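## Task

Same as the first goal, but with fourteen cylinders and seven colour pairs. Flip two at a time. Keep matches colour-side up. Return a mismatched pair colour-side down before flipping any other, and only after both have stood colour-side up on the table together. A cylinder from an earlier match cannot be that partner. Lifting or tipping counts as turning over. End with all fourteen colour-side up and nothing held. It fails if a gripper or both together still hold a loose object, or the robot carries more than a fifth of any cylinder's weight. A cylinder may tip onto the table only if the robot does not touch it as it lands. Nothing may depend on the robot to stay in place.

## Robot and tools

ROBOT AND FRAMES
Two arms, left_arm and right_arm, face each other across a table. left_arm's base is on the +y side; the names do not refer to image sides. World frame: origin at the table centre, +z up, table surface at z = +0.020 m. Results give each gripper's end_effector_position (m) and end_effector_quat_wxyz in this frame, plus linear (m/s) and angular (rad/s) velocity. Reported hand positions can be off, more at long reach. Each gripper has its own axes: fingers point along +x and close along y. The reported point sits between the finger pads, 3 to 4 cm behind the tips.

execute_actions(actions)
actions is a list of actions. Each action is a list of up to 15 rows, one row per control step of 1/30 s. A shorter list repeats its final row until 15 steps have run. An empty list just returns the state and images. Every row has 14 numbers in [-1, 1], one list covering both arms: left_arm dx, dy, dz, rx, ry, rz, opening, then right_arm in the same order, always all 14. dx to rz are an offset, not a pose. They are measured from that gripper's pose as measured when the action began, and they use the gripper's own axes. For a call's first action, that start is the last pose a result reported. Each row is measured from that start, not added to the row before. Scale: 1.0 equals 0.6 m of travel or 180 degrees of rotation. rx, ry, rz form a single rotation vector. Opening is absolute, not an offset: +1 is fully open (0.088 m), and empty fingers close at about -0.80; lower values add nothing. Going from open to closed takes at least about 0.5 s. Each step, the command is clipped to within 70 mm and 16 degrees of the measured pose. A far target may therefore need further actions, because the arm stops at its last clipped pose.

move(target, speed, blocking)
target is one 14-number row with the same layout and scaling. The offsets are measured from the pose in the most recent result that shows one, in the gripper's own axes. Openings are absolute and sent when the move starts. Both grippers follow straight paths that end together, lasting 0.5 to 10 s; a longer path is cut off at 10 s. speed is each arm's top path speed in m/s, from 0.002 to 0.5, default 0.25; turning is capped at twice that in rad/s. Paths ignore obstacles and the other arm. Grippers lag, drift and can overshoot the speed, especially with a nearly straight arm. With blocking=false the call returns after 0.5 s while motion goes on. Further moves and rows are refused until wait or stop shows the end. The result adds a "move:" line giving the ending (done, off_target, moving, held, fault) and each gripper's distance from its target. If only one arm is named, the other finished at rest. limits=paced means the pose sent was clipped. limits=held means some steps were blocked, and the arm may then surge ahead quickly.

wait(seconds): 0 to 10 s; the arms keep their last command and a running move continues. stop(): brakes a running move; it needs stopping distance, and the fingers keep moving. zoom_image(camera, region): camera is cam_left_wrist or cam_right_wrist; region is [x0, y0, x1, y1] in image pixels from the top-left, at most 504 by 504. finished_scene(scene): ends the current scene, given by its number, and cannot be undone.

READING RESULTS
Hand target lines give the pose each controller is now driving toward. grip_measured is the finger opening on the command scale; the last Joint positions entry is the opening in metres. Readings may be off by about 1 mm per gripper, consistently. Joint torques are listed in joint order without the gripper; they include offsets and noise and are non-zero in free air. Step readings list positions at some steps, and HELD marks an arm whose row was held back. "pose unreachable" means the clearance check altered or blocked that arm's command. Both wrist cameras give 504x504 images, with calibration (K, distortion, T_world_to_cam) that may be slightly off.

GRIPPING AND MOTION
To hold something, keep commanding an opening clearly below grip_measured; a bigger gap squeezes harder, up to about 34 N per pad. A fast close can press harder still. Joint friction can leave the gripper short of its target or tilted, and a tiny command may do nothing. Check the pose after each move and correct any tilt. To keep an arm still, send the offset back to its wanted pose in the first call, then zeros, always with the opening it should keep. An arm blocked by an object keeps pushing until given a new command. The robot holds its last command while you think.

AVOID
Collisions or hard pressing between the arms or their mounts. Contact torque reaching a joint's load limit (waist 18, shoulder 22.3, elbow 22.2, wrist pitch 5.86, wrist yaw 5.84, wrist roll 5.48 N m) causes a TORQUE FAULT: that arm halts for 10 s and the rest of the call is skipped. Holding loads heats motors: a MOTOR HOT warning appears from 50 °C. At 95 °C an OVER-TEMPERATURE FAULT holds the arm, and if it does not cool in time the arm goes limp. Never knock or place anything off the table. Avoid drops, slips, slams, fast impacts and heavy pushes. Loose objects may be nudged briefly by outside disturbances. Open both grippers and move clear before ending the scene.

Each tool is called after ">>>" as a command line: name --argument value for each argument, lists and objects as JSON in quotes; but a table of rows of numbers goes row by row, as --pt "numbers of a row", without its own name.

## Session

>>> execute_actions --actions '[]'

Scene clock: 0.00 s.
left_arm: end_effector_position=(-0.0571, +0.1896, +0.3195) grip_measured=+0.854 end_effector_quat_wxyz=(-0.257, +0.677, -0.555, -0.409) end_effector_velocity=(+0.003, +0.001, -0.000) end_effector_angular_velocity=(+0.000, -0.016, +0.015) | right_arm: end_effector_position=(-0.0425, -0.1617, +0.4088) grip_measured=+0.846 end_effector_quat_wxyz=(+0.564, +0.026, -0.013, +0.826) end_effector_velocity=(+0.003, +0.001, -0.002) end_effector_angular_velocity=(+0.001, -0.023, -0.016)
Joint positions: left_arm=[-0.177  1.411  1.292 -0.918 -0.225  2.582  0.081] | right_arm=[0.005 0.844 0.647 0.254 0.001 0.008 0.08 ]
Joint velocities: left_arm=[-0.002 -0.002 -0.002 -0.007 -0.022 -0.007 -0.   ] | right_arm=[-0.007 -0.002 -0.002 -0.007  0.007 -0.022 -0.   ]
Joint torques (N m, as the arm reports them, + toward a larger angle): no reading
Heat: left arm: hottest shoulder 33 °C (+0.0 °C/min); right arm: hottest shoulder 30 °C (+0.0 °C/min).
Hand target (left_arm): -0.057, +0.190, +0.320; -0.257, +0.677, -0.555, -0.409
Hand target (right_arm): -0.043, -0.162, +0.409; +0.564, +0.026, -0.013, +0.826
camera_calibration (this result's frames):
cam_left_wrist: T_world_to_cam=[[0.96541, 0.251562, -0.0685525, 0.0354385], [0.209752, -0.593136, 0.777299, -0.0950137], [0.154878, -0.764791, -0.625385, 0.430516], [0, 0, 0, 1]] pos_world=[-0.0809609, 0.263984, 0.345522]
cam_right_wrist: T_world_to_cam=[[0.920298, 0.391214, -0.00149593, 0.122088], [0.0947977, -0.22671, -0.969338, 0.397595], [-0.379558, 0.891938, -0.245727, 0.310936], [0, 0, 0, 1]] pos_world=[-0.0320299, -0.23496, 0.461992]

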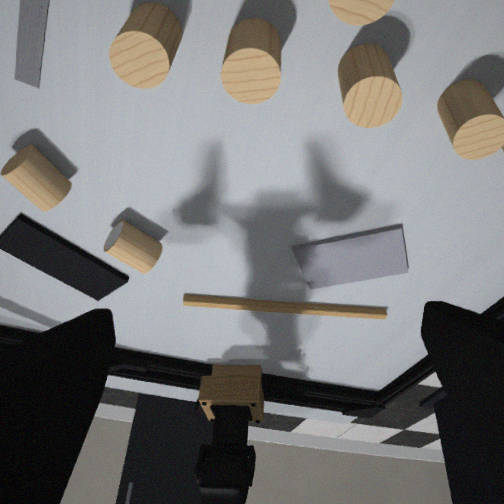

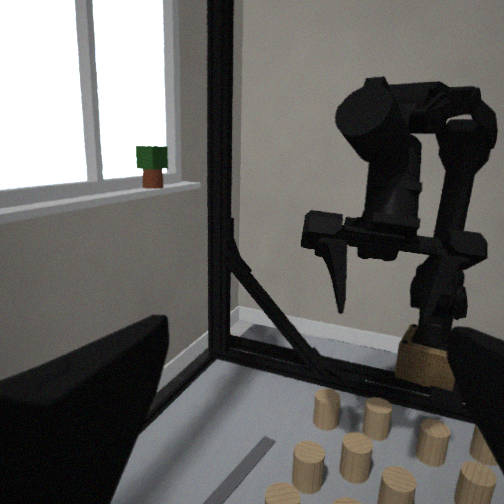

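>>> move --target '[0,0,0,-0.397,-0.131,-0.146,1, 0,0,0,0,0,-0.118,1]' --speed 0.3

>>> move --target '[0,-0.2,0.2,0,0,0,1, 0.15,-0.1,0,0,0.25,0,1]' --speed 0.3

Scene clock: 6.73 s.
left_arm: end_effector_position=(-0.0567, +0.1912, +0.3190) grip_measured=+1.000 end_effector_quat_wxyz=(+0.014, +0.706, -0.016, -0.708) end_effector_velocity=(+0.003, +0.002, -0.001) end_effector_angular_velocity=(+0.010, -0.009, +0.025) | right_arm: end_effector_position=(-0.0410, -0.1625, +0.4047) grip_measured=+1.000 end_effector_quat_wxyz=(+0.706, +0.028, -0.005, +0.708) end_effector_velocity=(-0.001, +0.001, -0.003) end_effector_angular_velocity=(-0.009, -0.030, +0.004)
Joint positions: left_arm=[-0.081  1.821  1.855 -1.562 -0.007  1.337  0.088] | right_arm=[ 0.303  0.926  0.664  0.321  0.668 -0.004  0.088]
Joint velocities: left_arm=[ 0.002 -0.002 -0.007 -0.007 -0.007 -0.022  0.   ] | right_arm=[-0.002  0.002 -0.002 -0.007 -0.007 -0.022  0.   ]
Joint torques (N m, as the arm reports them, + toward a larger angle): left_arm=[ 0.18 -5.81  7.06  0.09  0.27 -0.08] | right_arm=[ 0.18 -2.33  8.93  1.76  0.08 -0.18]
Heat: left arm: hottest shoulder 34 °C (+8.9 °C/min); right arm: hottest elbow 31 °C (+8.9 °C/min).
Hand target (left_arm): -0.057, +0.189, +0.319; +0.016, +0.704, -0.013, -0.710
Hand target (right_arm): -0.042, -0.162, +0.409; +0.706, +0.030, -0.007, +0.708
Off the commanded pose (left_arm): 0.002 m, 3 deg.
Off the commanded pose (right_arm): 0.005 m, 0 deg.
joint sent to its limit (left arm) — the command would take joint 4 (wrist pitch) past its lower limit, so that joint was sent only as far as its limit.
move: off_target (left_arm)
camera_calibration (this result's frames):
cam_left_wrist: T_world_to_cam=[[0.0252093, 0.999627, -0.0105024, -0.180254], [0.947463, -0.0205402, 0.319204, -0.015258], [0.318869, -0.0179976, -0.947628, 0.4006], [0, 0, 0, 1]] pos_world=[-0.108738, 0.187083, 0.382597]
cam_right_wrist: T_world_to_cam=[[0.999121, 0.0329332, -0.025937, 0.0758528], [-0.0166484, -0.256109, -0.966504, 0.382719], [-0.0384728, 0.966087, -0.255336, 0.341078], [0, 0, 0, 1]] pos_world=[-0.0562922, -0.233991, 0.458957]

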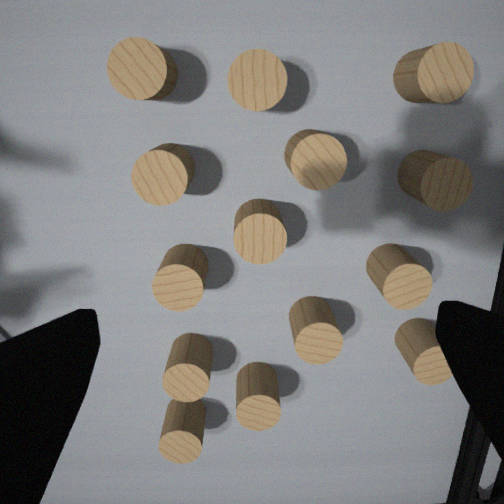

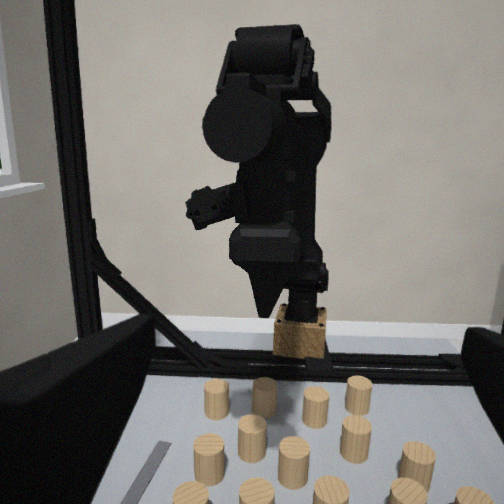

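Scene clock: 8.53 s.
left_arm: end_effector_position=(-0.1770, +0.3110, +0.3125) grip_measured=+1.000 end_effector_quat_wxyz=(+0.008, +0.705, -0.011, -0.709) end_effector_velocity=(+0.001, +0.003, +0.001) end_effector_angular_velocity=(-0.003, -0.006, +0.029) | right_arm: end_effector_position=(+0.0179, -0.0749, +0.4074) grip_measured=+1.000 end_effector_quat_wxyz=(+0.658, -0.243, +0.264, +0.662) end_effector_velocity=(+0.002, -0.002, +0.004) end_effector_angular_velocity=(-0.013, -0.003, +0.003)
Joint positions: left_arm=[-0.613  1.633  1.609 -1.523 -0.015  0.806  0.088] | right_arm=[-0.177  1.467  1.648 -0.921  0.126  0.154  0.088]
Joint velocities: left_arm=[-0.007 -0.007 -0.002 -0.007 -0.007 -0.037  0.   ] | right_arm=[-0.007  0.007  0.032 -0.037 -0.007 -0.007  0.   ]
Joint torques (N m, as the arm reports them, + toward a larger angle): left_arm=[-0.32 -6.59  5.31  0.53 -0.19 -0.09] | right_arm=[-0.07 -5.04  8.22  1.35 -0.02 -0.15]
Heat: left arm: hottest shoulder 34 °C (+7.0 °C/min); right arm: hottest elbow 31 °C (+7.0 °C/min).
Hand target (left_arm): -0.176, +0.312, +0.314; +0.012, +0.705, -0.014, -0.709
Hand target (right_arm): +0.018, -0.072, +0.408; +0.657, -0.246, +0.264, +0.662
Off the commanded pose (left_arm): 0.002 m, 1 deg.
Off the commanded pose (right_arm): 0.003 m, 1 deg.
move: done
camera_calibration (this result's frames):
cam_left_wrist: T_world_to_cam=[[0.0263832, 0.999641, 0.00457244, -0.301577], [0.94812, -0.0264725, 0.316808, 0.105932], [0.316816, -0.00402318, -0.948479, 0.430513], [0, 0, 0, 1]] pos_world=[-0.228873, 0.306005, 0.376151]
cam_right_wrist: T_world_to_cam=[[0.998805, 0.0195807, -0.0447727, 0.0208749], [-0.00585973, -0.861612, -0.507534, 0.176287], [-0.0485146, 0.50719, -0.860468, 0.471817], [0, 0, 0, 1]] pos_world=[0.00307304, -0.087819, 0.49639]

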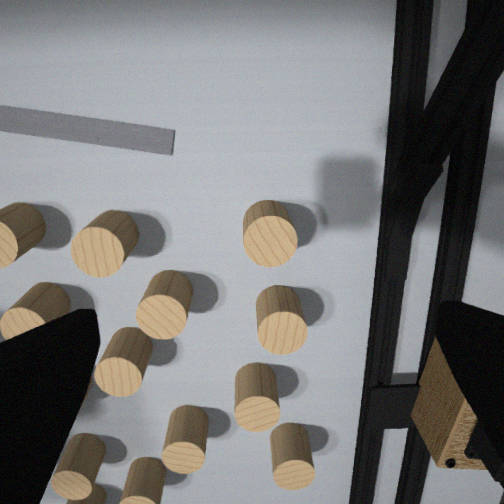

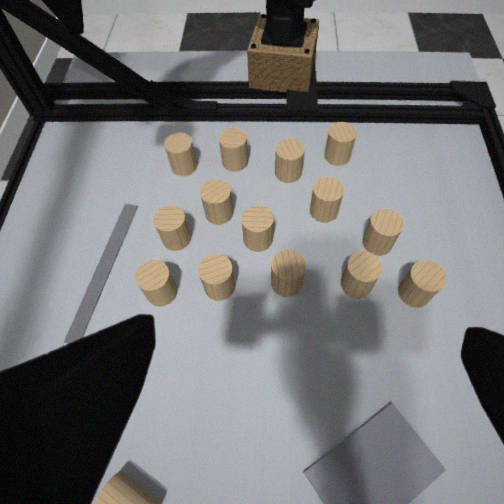

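>>> move --target '[0.254,0.342,-0.063,0,0,-0.008,0.7, 0.082,-0.05,-0.153,0,0.262,0,1]' --speed 0.3

Scene clock: 19.07 s.
left_arm: end_effector_position=(-0.1390, +0.1021, +0.1684) grip_measured=+0.700 end_effector_quat_wxyz=(+0.003, +0.708, -0.005, -0.707) end_effector_velocity=(+0.003, +0.002, -0.006) end_effector_angular_velocity=(+0.018, -0.015, +0.010) | right_arm: end_effector_position=(+0.0450, -0.0997, +0.3135) grip_measured=+1.000 end_effector_quat_wxyz=(+0.525, -0.459, +0.479, +0.533) end_effector_velocity=(-0.000, -0.002, +0.000) end_effector_angular_velocity=(-0.007, +0.004, +0.020)
Joint positions: left_arm=[-0.213  2.29   1.95  -1.22  -0.006  1.203  0.073] | right_arm=[-0.3    1.85   1.967 -1.565 -0.019  0.082  0.088]
Joint velocities: left_arm=[ 0.002  0.012 -0.002 -0.007 -0.007 -0.007 -0.   ] | right_arm=[-0.002 -0.002 -0.002 -0.007 -0.007 -0.022  0.   ]
Joint torques (N m, as the arm reports them, + toward a larger angle): left_arm=[ 0.06 -8.31  7.05  0.01  0.25  0.08] | right_arm=[-0.17 -6.96  4.01  0.17 -0.13 -0.19]
Heat: left arm: hottest shoulder 36 °C (+9.4 °C/min); right arm: hottest elbow 33 °C (+9.4 °C/min).
Hand target (left_arm): -0.140, +0.101, +0.166; +0.001, +0.706, -0.004, -0.708
Hand target (right_arm): +0.046, -0.100, +0.305; +0.517, -0.468, +0.486, +0.527
Off the commanded pose (left_arm): 0.003 m, 1 deg.
Off the commanded pose (right_arm): 0.008 m, 6 deg.
joint sent to its limit (right arm) — the command would take joint 4 (wrist pitch) past its lower limit, so that joint was sent only as far as its limit.
move: off_target (right_arm)
camera_calibration (this result's frames):
cam_left_wrist: T_world_to_cam=[[0.0237245, 0.999512, 0.0203408, -0.0961253], [0.945979, -0.0290256, 0.322925, 0.109009], [0.323358, 0.0115808, -0.946206, 0.279935], [0, 0, 0, 1]] pos_world=[-0.191359, 0.0960006, 0.23163]
cam_right_wrist: T_world_to_cam=[[0.998398, -0.00189915, -0.0565522, -0.00832173], [0.00847977, -0.983128, 0.182721, -0.12174], [-0.0559451, -0.182908, -0.981537, 0.374391], [0, 0, 0, 1]] pos_world=[0.030286, -0.0512228, 0.389252]

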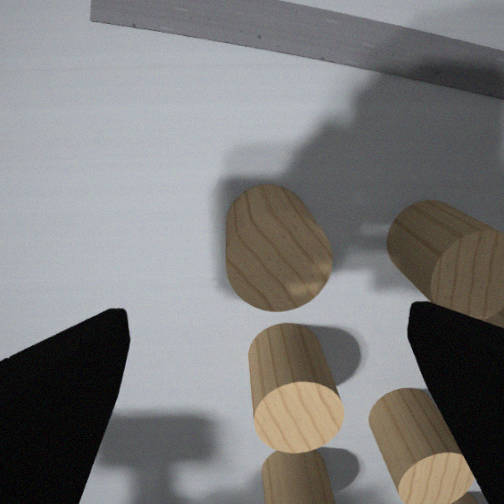

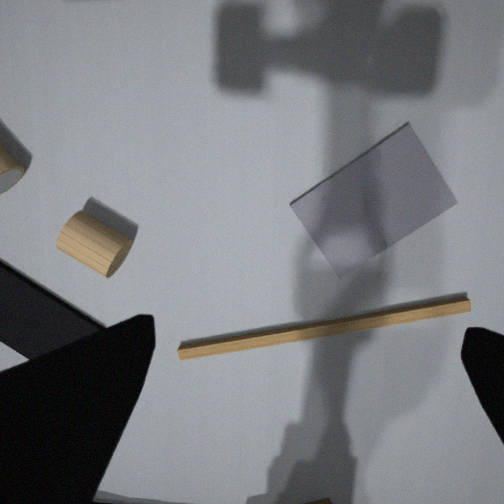

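>>> move --target '[0.152,-0.015,-0.006,0,0,-0.003,0.7, 0,0,0,0,0,0,1]' --speed 0.06

Scene clock: 24.73 s.
left_arm: end_effector_position=(-0.1360, +0.1087, +0.0821) grip_measured=+0.700 end_effector_quat_wxyz=(+0.004, +0.707, -0.005, -0.707) end_effector_velocity=(+0.003, +0.001, +0.003) end_effector_angular_velocity=(-0.006, -0.021, +0.005) | right_arm: end_effector_position=(+0.0450, -0.0997, +0.3132) grip_measured=+1.000 end_effector_quat_wxyz=(+0.525, -0.459, +0.479, +0.533) end_effector_velocity=(-0.000, -0.002, +0.000) end_effector_angular_velocity=(-0.007, +0.004, +0.020)
Joint positions: left_arm=[-0.212  2.352  1.704 -0.91  -0.005  1.203  0.073] | right_arm=[-0.3    1.851  1.966 -1.565 -0.019  0.081  0.088]
Joint velocities: left_arm=[-0.002 -0.007 -0.002 -0.007 -0.022 -0.007 -0.   ] | right_arm=[-0.002 -0.002 -0.002 -0.007 -0.007 -0.022  0.   ]
Joint torques (N m, as the arm reports them, + toward a larger angle): left_arm=[ 0.19 -8.43  4.97  0.44  0.11  0.09] | right_arm=[ 0.05 -8.47  5.67  0.36 -0.01 -0.01]
Heat: left arm: hottest shoulder 37 °C (+9.7 °C/min); right arm: hottest elbow 33 °C (+7.3 °C/min).
Hand target (left_arm): -0.135, +0.110, +0.077; +0.000, +0.708, -0.002, -0.707
Hand target (right_arm): +0.045, -0.100, +0.313; +0.525, -0.459, +0.479, +0.533
Off the commanded pose (left_arm): 0.005 m, 1 deg.
Off the commanded pose (right_arm): 0.000 m, 0 deg.
move: done
camera_calibration (this result's frames):
cam_left_wrist: T_world_to_cam=[[0.0226028, 0.999563, 0.0190349, -0.101024], [0.946304, -0.0275323, 0.322104, 0.134177], [0.322487, 0.0107324, -0.946513, 0.197202], [0, 0, 0, 1]] pos_world=[-0.188284, 0.102558, 0.145358]
cam_right_wrist: T_world_to_cam=[[0.998406, -0.00158511, -0.0564262, -0.00835234], [0.00882915, -0.982917, 0.183835, -0.122073], [-0.0557537, -0.18404, -0.981336, 0.373874], [0, 0, 0, 1]] pos_world=[0.0302617, -0.051193, 0.388867]

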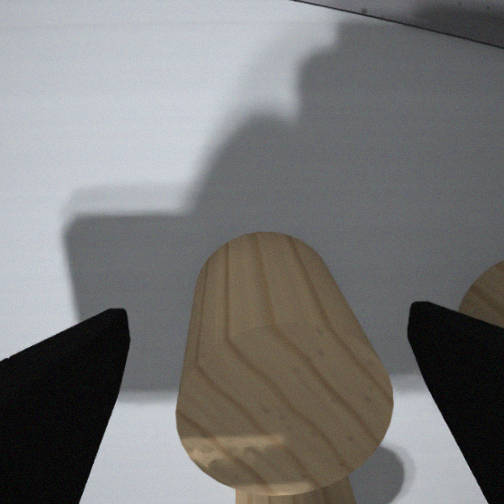

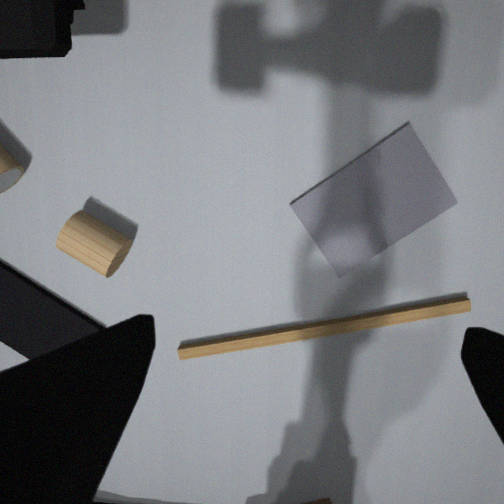

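>>> move --target '[-0.014,0,0,0,0,0,0.7, 0,0,0,0,0,0,1]' --speed 0.05

>>> move --target '[0,0,0,0,0,0,-0.3, 0,0,0,0,0,0,1]'

>>> move --target '[-0.14,0,0,0,0,0,-0.3, 0,0,0,0,0,0,1]' --speed 0.15

>>> move --target '[-0.165,0.088,-0.256,0,0,0.502,-0.3, 0.088,0.045,-0.045,0,-0.46,0,1]' --speed 0.3

Scene clock: 28.87 s.
left_arm: end_effector_position=(-0.1343, +0.1127, +0.0822) grip_measured=+0.700 end_effector_quat_wxyz=(-0.002, +0.710, +0.002, -0.704) end_effector_velocity=(-0.000, -0.001, +0.003) end_effector_angular_velocity=(-0.005, -0.006, +0.005) | right_arm: end_effector_position=(+0.0450, -0.0997, +0.3133) grip_measured=+1.000 end_effector_quat_wxyz=(+0.525, -0.459, +0.479, +0.533) end_effector_velocity=(-0.000, -0.001, -0.000) end_effector_angular_velocity=(-0.008, +0.006, +0.006)
Joint positions: left_arm=[-0.211  2.353  1.705 -0.931 -0.005  1.204  0.073] | right_arm=[-0.3    1.851  1.967 -1.565 -0.019  0.081  0.088]
Joint velocities: left_arm=[-0.002 -0.002  0.007 -0.007 -0.007 -0.007 -0.   ] | right_arm=[-0.002  0.002  0.002 -0.007 -0.007 -0.007  0.   ]
Joint torques (N m, as the arm reports them, + toward a larger angle): left_arm=[ -0.08 -10.64   6.61  -0.02   0.05   0.02] | right_arm=[ 0.06 -8.43  5.66  0.37 -0.02 -0.02]
Heat: left arm: hottest shoulder 38 °C (+10.4 °C/min); right arm: hottest shoulder 33 °C (+6.2 °C/min).
Hand target (left_arm): -0.136, +0.109, +0.090; +0.004, +0.707, -0.005, -0.707
Hand target (right_arm): +0.045, -0.100, +0.313; +0.525, -0.459, +0.479, +0.533
Off the commanded pose (left_arm): 0.009 m, 1 deg.
Off the commanded pose (right_arm): 0.000 m, 0 deg.
move: off_target (left_arm)
camera_calibration (this result's frames):
cam_left_wrist: T_world_to_cam=[[0.0223897, 0.999011, 0.0384083, -0.106617], [0.94389, -0.033785, 0.328527, 0.132479], [0.329499, 0.0288976, -0.943713, 0.195361], [0, 0, 0, 1]] pos_world=[-0.18703, 0.105342, 0.144937]
cam_right_wrist: T_world_to_cam=[[0.998404, -0.00156363, -0.0564529, -0.00833269], [0.00883395, -0.982987, 0.18346, -0.121933], [-0.0557793, -0.183666, -0.981405, 0.374042], [0, 0, 0, 1]] pos_world=[0.0302603, -0.0511728, 0.388986]

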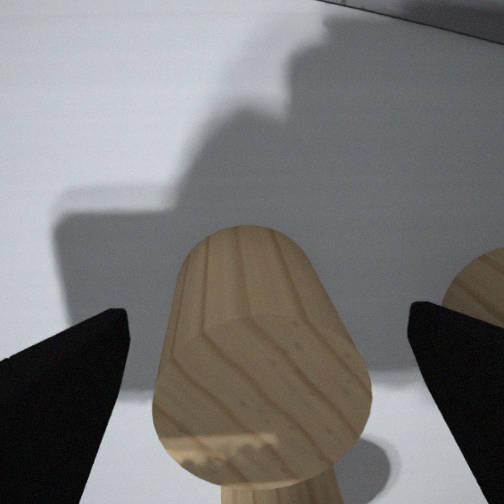

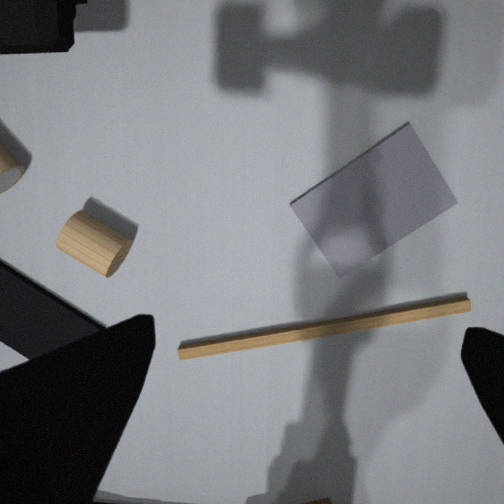

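Scene clock: 29.37 s.
left_arm: end_effector_position=(-0.1341, +0.1129, +0.0822) grip_measured=+0.041 end_effector_quat_wxyz=(-0.003, +0.710, +0.002, -0.704) end_effector_velocity=(+0.001, +0.002, -0.002) end_effector_angular_velocity=(+0.009, -0.011, +0.005) | right_arm: end_effector_position=(+0.0450, -0.0997, +0.3133) grip_measured=+1.000 end_effector_quat_wxyz=(+0.525, -0.459, +0.479, +0.533) end_effector_velocity=(-0.000, -0.002, +0.000) end_effector_angular_velocity=(-0.008, +0.006, +0.006)
Joint positions: left_arm=[-0.211  2.353  1.705 -0.932 -0.006  1.204  0.041] | right_arm=[-0.3    1.851  1.967 -1.565 -0.019  0.081  0.088]
Joint velocities: left_arm=[-0.002  0.002 -0.002 -0.007 -0.007 -0.007 -0.   ] | right_arm=[-0.002 -0.002 -0.002 -0.007 -0.007 -0.007  0.   ]
Joint torques (N m, as the arm reports them, + toward a larger angle): left_arm=[-0.13 -9.33  5.47  0.27  0.02  0.  ] | right_arm=[ 0.06 -8.4   5.66  0.36 -0.02 -0.01]
Heat: left arm: hottest shoulder 38 °C (+10.2 °C/min); right arm: hottest shoulder 33 °C (+6.1 °C/min).
Hand target (left_arm): -0.134, +0.113, +0.082; -0.002, +0.710, +0.002, -0.704
Hand target (right_arm): +0.045, -0.100, +0.313; +0.525, -0.459, +0.479, +0.533
Off the commanded pose (left_arm): 0.000 m, 0 deg.
Off the commanded pose (right_arm): 0.000 m, 0 deg.
move: done
camera_calibration (this result's frames):
cam_left_wrist: T_world_to_cam=[[0.0223633, 0.998975, 0.039355, -0.10691], [0.943638, -0.0340942, 0.32922, 0.132294], [0.330224, 0.0297744, -0.943433, 0.195285], [0, 0, 0, 1]] pos_world=[-0.186935, 0.105496, 0.144892]
cam_right_wrist: T_world_to_cam=[[0.998404, -0.00156363, -0.0564529, -0.00833269], [0.00883395, -0.982987, 0.18346, -0.121933], [-0.0557793, -0.183666, -0.981405, 0.374042], [0, 0, 0, 1]] pos_world=[0.0302603, -0.0511728, 0.388986]

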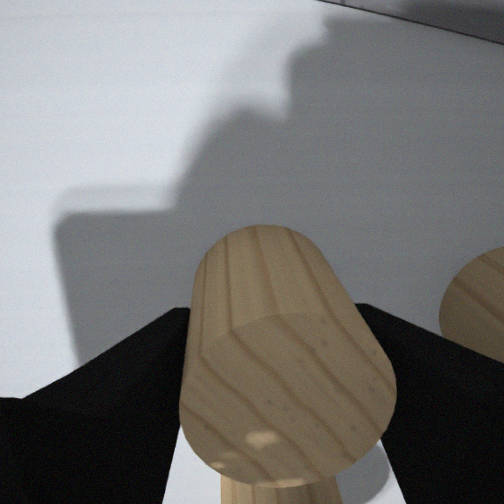

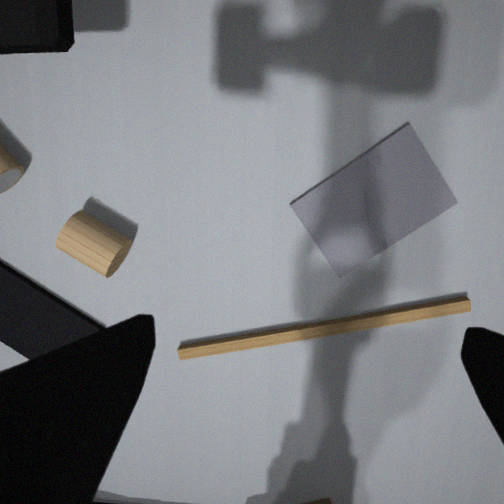

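Scene clock: 30.37 s.
left_arm: end_effector_position=(-0.1335, +0.1144, +0.1580) grip_measured=+0.040 end_effector_quat_wxyz=(-0.010, +0.713, +0.009, -0.701) end_effector_velocity=(-0.001, -0.003, +0.007) end_effector_angular_velocity=(-0.019, -0.001, +0.005) | right_arm: end_effector_position=(+0.0450, -0.0997, +0.3133) grip_measured=+1.000 end_effector_quat_wxyz=(+0.525, -0.459, +0.479, +0.533) end_effector_velocity=(-0.000, +0.001, +0.000) end_effector_angular_velocity=(+0.007, +0.005, +0.020)
Joint positions: left_arm=[-0.211  2.275  1.883 -1.208 -0.006  1.204  0.041] | right_arm=[-0.3    1.851  1.967 -1.565 -0.019  0.081  0.088]
Joint velocities: left_arm=[-0.002 -0.007  0.017 -0.007 -0.007 -0.007 -0.   ] | right_arm=[-0.002 -0.002 -0.002  0.007 -0.007 -0.022  0.   ]
Joint torques (N m, as the arm reports them, + toward a larger angle): left_arm=[ -0.2  -10.55   6.98  -0.06   0.04  -0.04] | right_arm=[ 0.04 -8.43  5.69  0.36 -0.02 -0.03]
Heat: left arm: hottest shoulder 39 °C (+11.9 °C/min); right arm: hottest shoulder 33 °C (+5.9 °C/min).
Hand target (left_arm): -0.135, +0.112, +0.166; -0.003, +0.710, +0.002, -0.704
Hand target (right_arm): +0.045, -0.100, +0.313; +0.525, -0.459, +0.479, +0.533
Off the commanded pose (left_arm): 0.009 m, 1 deg.
Off the commanded pose (right_arm): 0.000 m, 0 deg.
move: off_target (left_arm)
camera_calibration (this result's frames):
cam_left_wrist: T_world_to_cam=[[0.0220078, 0.998053, 0.0583524, -0.114408], [0.94122, -0.0403627, 0.335375, 0.106247], [0.337078, 0.0475416, -0.940276, 0.264936], [0, 0, 0, 1]] pos_world=[-0.186788, 0.105878, 0.220157]
cam_right_wrist: T_world_to_cam=[[0.998404, -0.00156363, -0.0564529, -0.00833269], [0.00883395, -0.982987, 0.18346, -0.121933], [-0.0557793, -0.183666, -0.981405, 0.374042], [0, 0, 0, 1]] pos_world=[0.0302603, -0.0511728, 0.388986]

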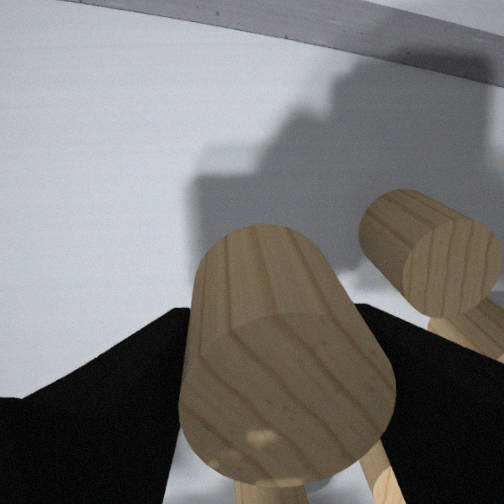

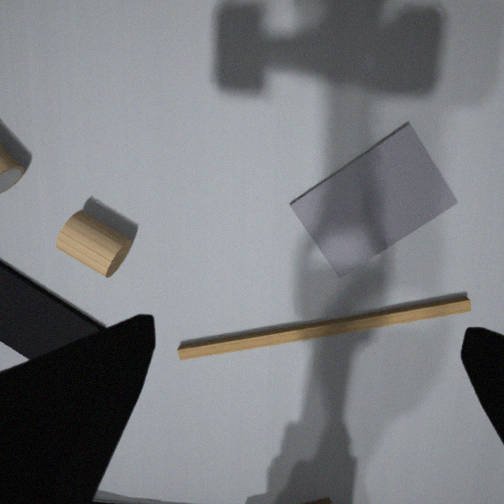

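Scene clock: 33.57 s.
left_arm: end_effector_position=(+0.0172, +0.0588, +0.2633) grip_measured=+0.037 end_effector_quat_wxyz=(+0.491, +0.507, -0.503, -0.499) end_effector_velocity=(-0.000, +0.000, -0.003) end_effector_angular_velocity=(+0.002, -0.007, +0.005) | right_arm: end_effector_position=(+0.0167, -0.1193, +0.2663) grip_measured=+1.000 end_effector_quat_wxyz=(+0.708, +0.022, +0.013, +0.706) end_effector_velocity=(-0.004, -0.001, -0.002) end_effector_angular_velocity=(+0.002, +0.008, +0.025)
Joint positions: left_arm=[ 0.145  1.842  0.677  1.153 -0.007  1.591  0.041] | right_arm=[-0.075  1.29   0.265  1.037  0.295  0.046  0.088]
Joint velocities: left_arm=[-0.002  0.007 -0.002  0.007 -0.007  0.007  0.001] | right_arm=[ 0.002  0.012 -0.007  0.022 -0.022  0.007  0.   ]
Joint torques (N m, as the arm reports them, + toward a larger angle): left_arm=[ 0.12 -5.48  4.87  2.12  0.21  0.06] | right_arm=[ 0.25 -3.06  4.04  1.95  0.11 -0.19]
Heat: left arm: hottest shoulder 39 °C (+10.7 °C/min); right arm: hottest shoulder 33 °C (+5.4 °C/min).
Hand target (left_arm): +0.018, +0.059, +0.260; +0.488, +0.508, -0.504, -0.500
Hand target (right_arm): +0.017, -0.121, +0.259; +0.708, +0.011, +0.015, +0.706
Off the commanded pose (left_arm): 0.005 m, 1 deg.
Off the commanded pose (right_arm): 0.008 m, 2 deg.
move: done
camera_calibration (this result's frames):
cam_left_wrist: T_world_to_cam=[[0.0419691, 0.0441987, -0.998141, 0.265594], [0.947304, 0.315783, 0.0538148, -0.0201621], [0.317575, -0.947801, -0.0286165, 0.134656], [0, 0, 0, 1]] pos_world=[-0.0348106, 0.122255, 0.270039]
cam_right_wrist: T_world_to_cam=[[0.998639, 0.0273293, -0.0444293, 0.0174887], [-0.0346503, -0.289107, -0.95667, 0.254725], [-0.0389899, 0.956907, -0.287766, 0.273827], [0, 0, 0, 1]] pos_world=[0.00203793, -0.188862, 0.323263]

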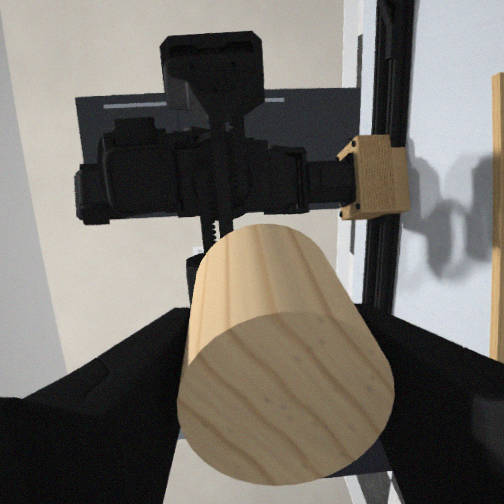

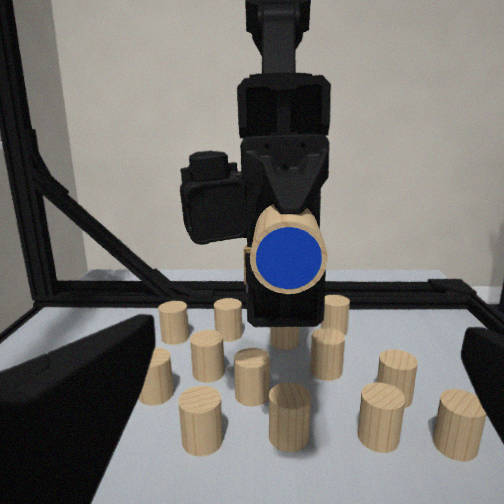

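>>> move --target '[0.112,-0.004,0,-0.006,0,0.003,-0.3, 0.098,0,0,-0.017,0,0,1]' --speed 0.1

Scene clock: 35.83 s.
left_arm: end_effector_position=(+0.0167, -0.0055, +0.2593) grip_measured=+0.035 end_effector_quat_wxyz=(+0.496, +0.502, -0.501, -0.501) end_effector_velocity=(-0.000, -0.001, -0.000) end_effector_angular_velocity=(+0.003, +0.022, +0.005) | right_arm: end_effector_position=(+0.0169, -0.0638, +0.2664) grip_measured=+1.000 end_effector_quat_wxyz=(+0.708, +0.004, -0.003, +0.706) end_effector_velocity=(-0.003, +0.001, -0.003) end_effector_angular_velocity=(-0.012, -0.010, +0.019)
Joint positions: left_arm=[ 0.145  2.038  0.955  1.077 -0.007  1.576  0.041] | right_arm=[-0.14   1.535  0.455  1.09   0.231  0.     0.088]
Joint velocities: left_arm=[-0.002  0.002  0.007 -0.007 -0.007 -0.022 -0.   ] | right_arm=[-0.002  0.007  0.002 -0.007 -0.022 -0.007  0.   ]
Joint torques (N m, as the arm reports them, + toward a larger angle): left_arm=[ 0.14 -7.07  6.92  1.67  0.07 -0.16] | right_arm=[-0.21 -4.7   6.69  1.98 -0.08 -0.18]
Heat: left arm: hottest shoulder 39 °C (+10.0 °C/min); right arm: hottest shoulder 33 °C (+5.0 °C/min).
Hand target (left_arm): +0.018, -0.008, +0.260; +0.498, +0.500, -0.501, -0.501
Hand target (right_arm): +0.017, -0.061, +0.267; +0.708, +0.003, -0.006, +0.706
Off the commanded pose (left_arm): 0.003 m, 0 deg.
Off the commanded pose (right_arm): 0.003 m, 0 deg.
move: done
camera_calibration (this result's frames):
cam_left_wrist: T_world_to_cam=[[0.0270192, 0.0381933, -0.998905, 0.264807], [0.947825, 0.316549, 0.0377408, 0.00509739], [0.317643, -0.947807, -0.0276477, 0.0734848], [0, 0, 0, 1]] pos_world=[-0.0353283, 0.0579219, 0.266357]
cam_right_wrist: T_world_to_cam=[[0.999657, 0.0260249, 0.00284009, 0.00313794], [0.0102885, -0.290791, -0.956731, 0.270095], [-0.024073, 0.956433, -0.290959, 0.221293], [0, 0, 0, 1]] pos_world=[-0.000588568, -0.133192, 0.322786]

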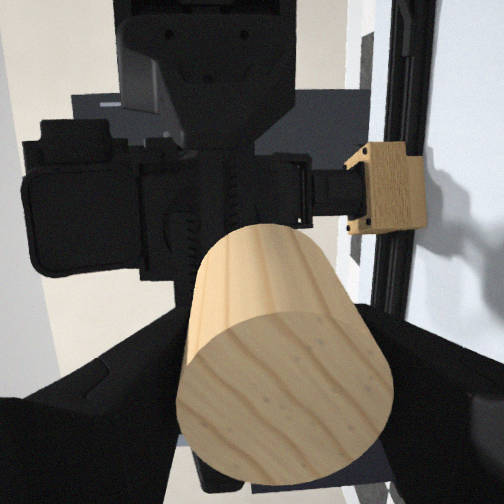

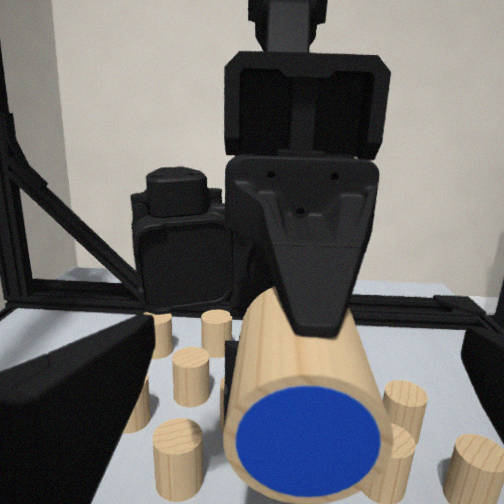

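>>> move --target '[0,0,0,0,0,0,-0.3, 0.008,0.003,-0.012,0,0.003,0,1]' --speed 0.05

Scene clock: 37.67 s.
left_arm: end_effector_position=(+0.0166, -0.0058, +0.2591) grip_measured=+0.034 end_effector_quat_wxyz=(+0.496, +0.502, -0.501, -0.502) end_effector_velocity=(-0.000, +0.001, -0.005) end_effector_angular_velocity=(+0.022, +0.007, +0.005) | right_arm: end_effector_position=(+0.0163, -0.0614, +0.2595) grip_measured=+1.000 end_effector_quat_wxyz=(+0.708, +0.000, -0.000, +0.706) end_effector_velocity=(-0.000, +0.001, -0.002) end_effector_angular_velocity=(-0.007, -0.024, +0.005)
Joint positions: left_arm=[ 0.145  2.039  0.957  1.076 -0.007  1.576  0.041] | right_arm=[-0.14   1.566  0.456  1.11   0.231 -0.     0.088]
Joint velocities: left_arm=[-0.002 -0.002 -0.002 -0.022 -0.007 -0.007 -0.   ] | right_arm=[-0.002  0.002  0.002 -0.007 -0.007 -0.022  0.   ]
Joint torques (N m, as the arm reports them, + toward a larger angle): left_arm=[-0.04 -7.87  5.57  1.76  0.   -0.07] | right_arm=[ 0.27 -4.65  6.37  1.98  0.09  0.07]
Heat: left arm: hottest shoulder 39 °C (+9.6 °C/min); right arm: hottest shoulder 33 °C (+4.8 °C/min).
Hand target (left_arm): +0.017, -0.006, +0.259; +0.496, +0.502, -0.501, -0.501
Hand target (right_arm): +0.015, -0.059, +0.259; +0.708, +0.001, +0.001, +0.706
Off the commanded pose (left_arm): 0.000 m, 0 deg.
Off the commanded pose (right_arm): 0.003 m, 0 deg.
move: done
camera_calibration (this result's frames):
cam_left_wrist: T_world_to_cam=[[0.0266426, 0.0385762, -0.9989, 0.264714], [0.947839, 0.316536, 0.0375049, 0.00524469], [0.317635, -0.947796, -0.0281307, 0.0733701], [0, 0, 0, 1]] pos_world=[-0.0353287, 0.057668, 0.266291]
cam_right_wrist: T_world_to_cam=[[0.999637, 0.0264432, 0.00521051, 0.00310775], [0.0129081, -0.300017, -0.953847, 0.262835], [-0.0236595, 0.953567, -0.300249, 0.219263], [0, 0, 0, 1]] pos_world=[-0.00131166, -0.13031, 0.316522]

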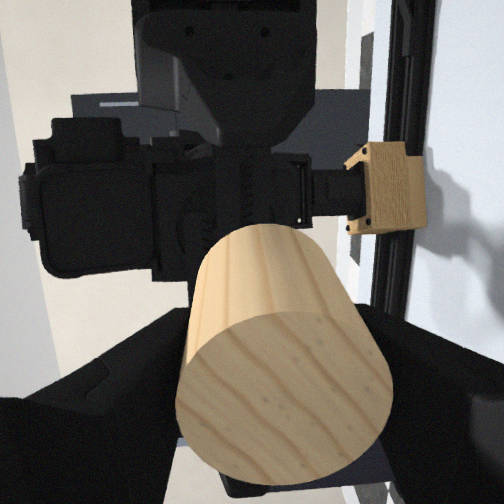

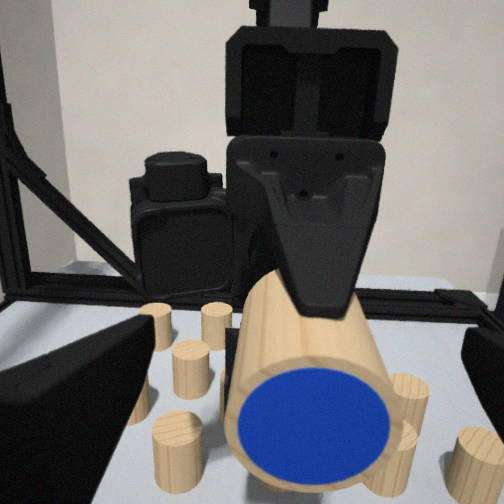

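>>> move --target '[0,0,0,0,0,0,-0.3, 0,0,0,0,0,0,-0.3]'

>>> move --target '[0,0,0,0,0,0,0.7, 0,0,0,0,0,0,-0.3]'

>>> move --target '[-0.1,0,0,0,0,0,0.7, -0.1,0,0,0,0,0,-0.3]' --speed 0.15

>>> move --target '[-0.11,-0.157,0.125,0,0,-0.498,0.7, -0.07,0.135,-0.163,0,0.505,0,-0.3]' --speed 0.3

Scene clock: 40.87 s.
left_arm: end_effector_position=(+0.0170, -0.0058, +0.2589) grip_measured=+0.033 end_effector_quat_wxyz=(+0.496, +0.502, -0.500, -0.501) end_effector_velocity=(+0.002, +0.001, -0.001) end_effector_angular_velocity=(+0.007, -0.007, +0.010) | right_arm: end_effector_position=(+0.0160, -0.0613, +0.2595) grip_measured=+0.022 end_effector_quat_wxyz=(+0.708, +0.000, -0.000, +0.707) end_effector_velocity=(+0.000, -0.000, -0.002) end_effector_angular_velocity=(-0.007, -0.009, +0.005)
Joint positions: left_arm=[ 0.145  2.039  0.957  1.075 -0.008  1.576  0.041] | right_arm=[-0.14   1.567  0.456  1.111  0.23  -0.     0.04 ]
Joint velocities: left_arm=[ 0.002 -0.002 -0.002 -0.007 -0.007  0.007 -0.   ] | right_arm=[-0.002 -0.002 -0.002 -0.007 -0.007 -0.007 -0.   ]
Joint torques (N m, as the arm reports them, + toward a larger angle): left_arm=[ 0.   -7.82  5.8   1.78  0.04 -0.06] | right_arm=[-0.01 -5.93  5.19  1.79  0.04  0.  ]
Heat: left arm: hottest shoulder 40 °C (+10.3 °C/min); right arm: hottest shoulder 33 °C (+4.4 °C/min).
Hand target (left_arm): +0.017, -0.006, +0.259; +0.496, +0.502, -0.501, -0.501
Hand target (right_arm): +0.016, -0.061, +0.259; +0.708, -0.000, -0.000, +0.706
Off the commanded pose (left_arm): 0.000 m, 0 deg.
Off the commanded pose (right_arm): 0.000 m, 0 deg.
move: done
camera_calibration (this result's frames):
cam_left_wrist: T_world_to_cam=[[0.026612, 0.0393686, -0.99887, 0.264428], [0.947475, 0.317592, 0.0377601, 0.00490882], [0.31872, -0.94741, -0.028849, 0.0734137], [0, 0, 0, 1]] pos_world=[-0.0350864, 0.0575837, 0.266062]
cam_right_wrist: T_world_to_cam=[[0.999606, 0.0275872, 0.0052108, 0.00346949], [0.0132517, -0.300002, -0.953847, 0.262807], [-0.0247507, 0.95354, -0.300249, 0.219155], [0, 0, 0, 1]] pos_world=[-0.00152653, -0.130226, 0.31646]

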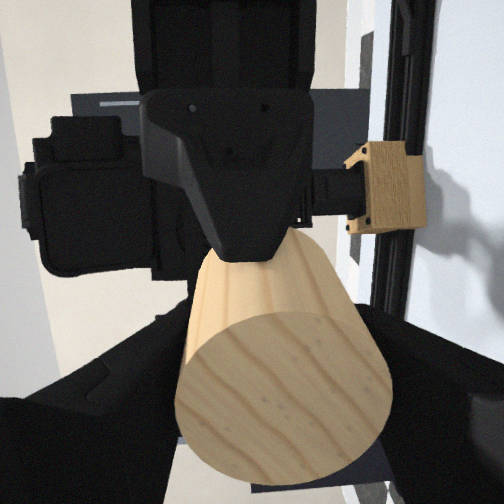

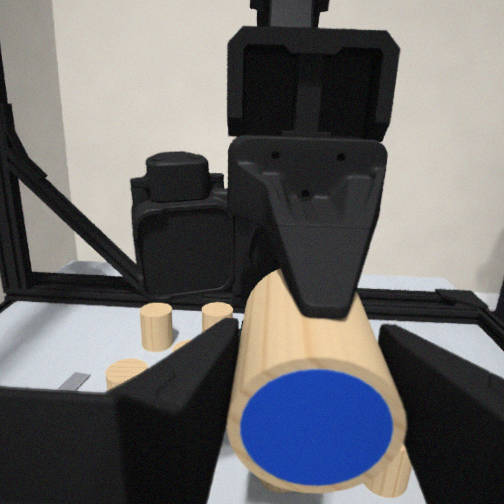

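Scene clock: 41.53 s.
left_arm: end_effector_position=(+0.0170, -0.0058, +0.2589) grip_measured=+0.698 end_effector_quat_wxyz=(+0.496, +0.502, -0.500, -0.501) end_effector_velocity=(-0.002, +0.001, +0.002) end_effector_angular_velocity=(-0.007, -0.007, -0.010) | right_arm: end_effector_position=(+0.0160, -0.0613, +0.2595) grip_measured=+0.022 end_effector_quat_wxyz=(+0.708, +0.000, -0.000, +0.707) end_effector_velocity=(+0.000, -0.000, -0.002) end_effector_angular_velocity=(-0.007, -0.009, +0.005)
Joint positions: left_arm=[ 0.145  2.039  0.957  1.075 -0.008  1.576  0.073] | right_arm=[-0.14   1.567  0.456  1.111  0.23  -0.     0.04 ]
Joint velocities: left_arm=[-0.002 -0.002 -0.002  0.007  0.007  0.007  0.001] | right_arm=[-0.002 -0.002 -0.002 -0.007 -0.007 -0.007 -0.   ]
Joint torques (N m, as the arm reports them, + toward a larger angle): left_arm=[-0.01 -7.82  5.71  1.74 -0.01 -0.02] | right_arm=[ 0.03 -5.78  5.19  1.84  0.01 -0.01]
Heat: left arm: hottest shoulder 40 °C (+10.1 °C/min); right arm: hottest shoulder 33 °C (+4.3 °C/min).
Hand target (left_arm): +0.017, -0.006, +0.259; +0.496, +0.502, -0.500, -0.501
Hand target (right_arm): +0.016, -0.061, +0.259; +0.708, +0.000, -0.000, +0.707
Off the commanded pose (left_arm): 0.000 m, 0 deg.
Off the commanded pose (right_arm): 0.000 m, 0 deg.
move: done
camera_calibration (this result's frames):
cam_left_wrist: T_world_to_cam=[[0.026612, 0.0393686, -0.99887, 0.264428], [0.947475, 0.317592, 0.0377601, 0.00490882], [0.31872, -0.94741, -0.028849, 0.0734137], [0, 0, 0, 1]] pos_world=[-0.0350864, 0.0575837, 0.266062]
cam_right_wrist: T_world_to_cam=[[0.999606, 0.0275872, 0.0052108, 0.00346949], [0.0132517, -0.300002, -0.953847, 0.262807], [-0.0247507, 0.95354, -0.300249, 0.219155], [0, 0, 0, 1]] pos_world=[-0.00152653, -0.130226, 0.31646]

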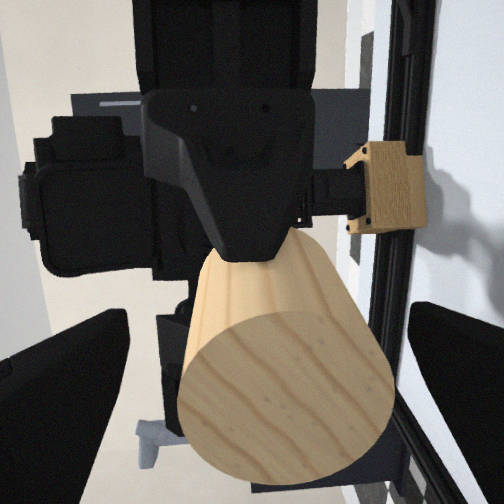

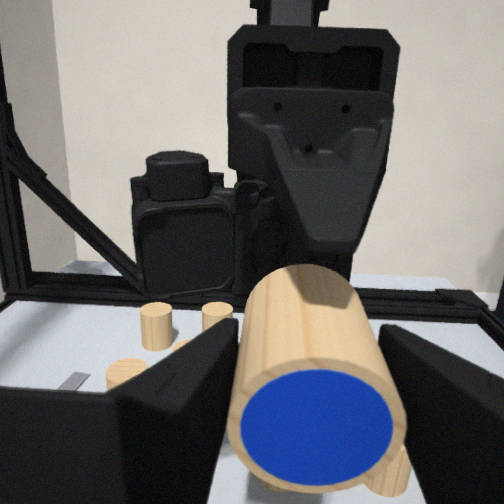

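Scene clock: 42.43 s.
left_arm: end_effector_position=(+0.0176, +0.0522, +0.2553) grip_measured=+0.700 end_effector_quat_wxyz=(+0.493, +0.505, -0.498, -0.504) end_effector_velocity=(-0.000, +0.003, -0.005) end_effector_angular_velocity=(+0.017, +0.022, +0.005) | right_arm: end_effector_position=(+0.0156, -0.1181, +0.2618) grip_measured=+0.022 end_effector_quat_wxyz=(+0.707, +0.002, -0.001, +0.707) end_effector_velocity=(+0.003, -0.003, +0.003) end_effector_angular_velocity=(+0.007, +0.010, -0.010)
Joint positions: left_arm=[ 0.145  1.887  0.698  1.171 -0.008  1.576  0.073] | right_arm=[-0.072  1.315  0.262  1.058  0.297 -0.     0.04 ]
Joint velocities: left_arm=[-0.002 -0.002 -0.012 -0.007 -0.007 -0.022  0.   ] | right_arm=[-0.002 -0.022 -0.007 -0.007  0.007  0.007 -0.   ]
Joint torques (N m, as the arm reports them, + toward a larger angle): left_arm=[-0.17 -7.79  4.66  1.98 -0.09 -0.05] | right_arm=[ 0.45 -5.14  4.02  1.73  0.11  0.  ]
Heat: left arm: hottest shoulder 40 °C (+9.9 °C/min); right arm: hottest shoulder 33 °C (+4.2 °C/min).
Hand target (left_arm): +0.017, +0.054, +0.260; +0.496, +0.502, -0.500, -0.501
Hand target (right_arm): +0.016, -0.121, +0.260; +0.708, +0.000, -0.000, +0.707
Off the commanded pose (left_arm): 0.005 m, 1 deg.
Off the commanded pose (right_arm): 0.004 m, 0 deg.
move: done
camera_calibration (this result's frames):
cam_left_wrist: T_world_to_cam=[[0.0267302, 0.0496539, -0.998409, 0.257857], [0.947471, 0.317186, 0.0411411, -0.0148438], [0.318724, -0.947063, -0.0385671, 0.130497], [0, 0, 0, 1]] pos_world=[-0.0344211, 0.115493, 0.26309]
cam_right_wrist: T_world_to_cam=[[0.999602, 0.0279457, 0.0037716, 0.00576628], [0.0118555, -0.295126, -0.955385, 0.248938], [-0.0255858, 0.95505, -0.29534, 0.27291], [0, 0, 0, 1]] pos_world=[-0.00173267, -0.187336, 0.318411]

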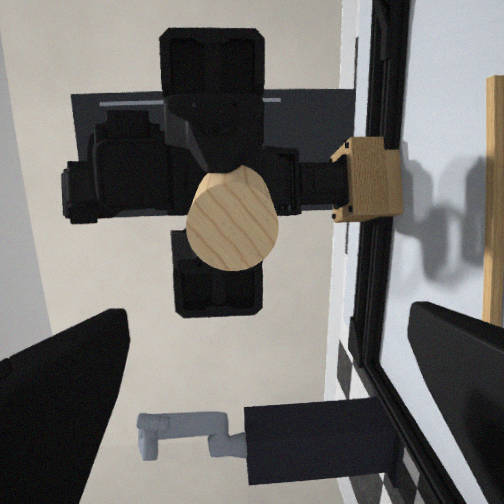

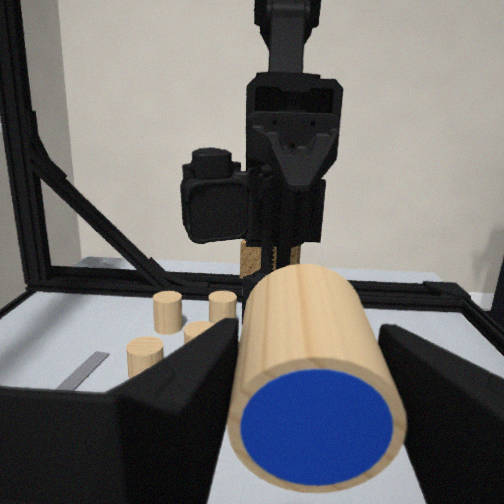

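Scene clock: 45.53 s.
left_arm: end_effector_position=(-0.0550, +0.1202, +0.1623) grip_measured=+0.700 end_effector_quat_wxyz=(-0.002, +0.709, +0.003, -0.706) end_effector_velocity=(-0.002, +0.002, +0.004) end_effector_angular_velocity=(+0.018, +0.004, +0.005) | right_arm: end_effector_position=(-0.0642, -0.1615, +0.1638) grip_measured=+0.021 end_effector_quat_wxyz=(+0.501, -0.503, +0.499, +0.497) end_effector_velocity=(+0.002, -0.004, +0.001) end_effector_angular_velocity=(-0.032, -0.007, +0.019)
Joint positions: left_arm=[-0.034  2.139  1.679 -1.118 -0.003  1.377  0.073] | right_arm=[ 0.07   1.802  1.309 -1.084  0.005  0.438  0.04 ]
Joint velocities: left_arm=[-0.002  0.002  0.022 -0.037  0.007 -0.007 -0.   ] | right_arm=[-0.002  0.007  0.012 -0.037 -0.007 -0.022 -0.   ]
Joint torques (N m, as the arm reports them, + toward a larger angle): left_arm=[-0.17 -7.46  6.92 -0.02  0.23 -0.07] | right_arm=[-0.16 -6.81  6.91 -0.09 -0.1   0.14]
Heat: left arm: hottest shoulder 40 °C (+9.2 °C/min); right arm: hottest shoulder 33 °C (+4.0 °C/min).
Hand target (left_arm): -0.057, +0.119, +0.161; -0.003, +0.707, +0.006, -0.707
Hand target (right_arm): -0.065, -0.159, +0.163; +0.501, -0.502, +0.503, +0.494
Off the commanded pose (left_arm): 0.002 m, 0 deg.
Off the commanded pose (right_arm): 0.002 m, 1 deg.
move: done
camera_calibration (this result's frames):
cam_left_wrist: T_world_to_cam=[[0.019072, 0.999045, 0.0393228, -0.11938], [0.945159, -0.0308414, 0.325152, 0.031842], [0.326054, 0.030965, -0.944844, 0.244393], [0, 0, 0, 1]] pos_world=[-0.107504, 0.112681, 0.225254]
cam_right_wrist: T_world_to_cam=[[0.999764, 0.00503457, -0.0211473, 0.0875764], [0.0112322, -0.952528, 0.304245, -0.169025], [-0.0186117, -0.304411, -0.952359, 0.187994], [0, 0, 0, 1]] pos_world=[-0.0821583, -0.104215, 0.232315]

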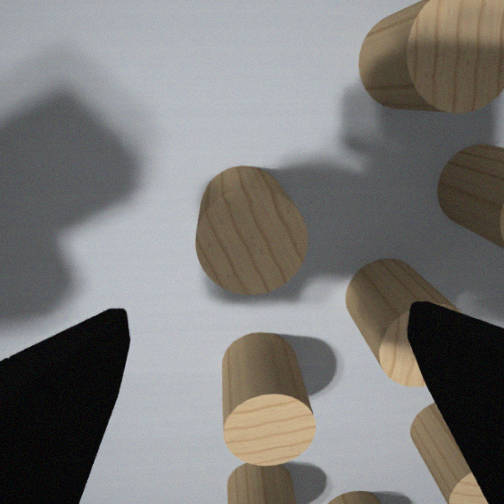

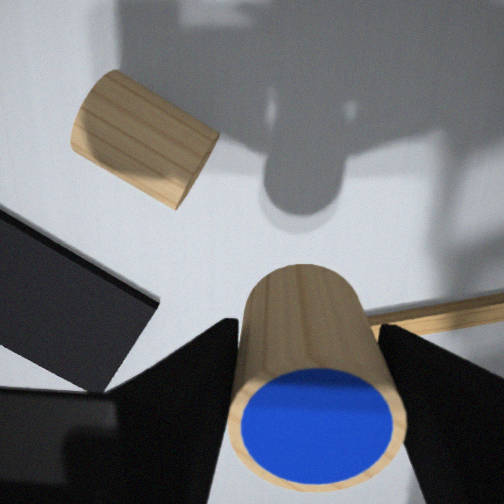

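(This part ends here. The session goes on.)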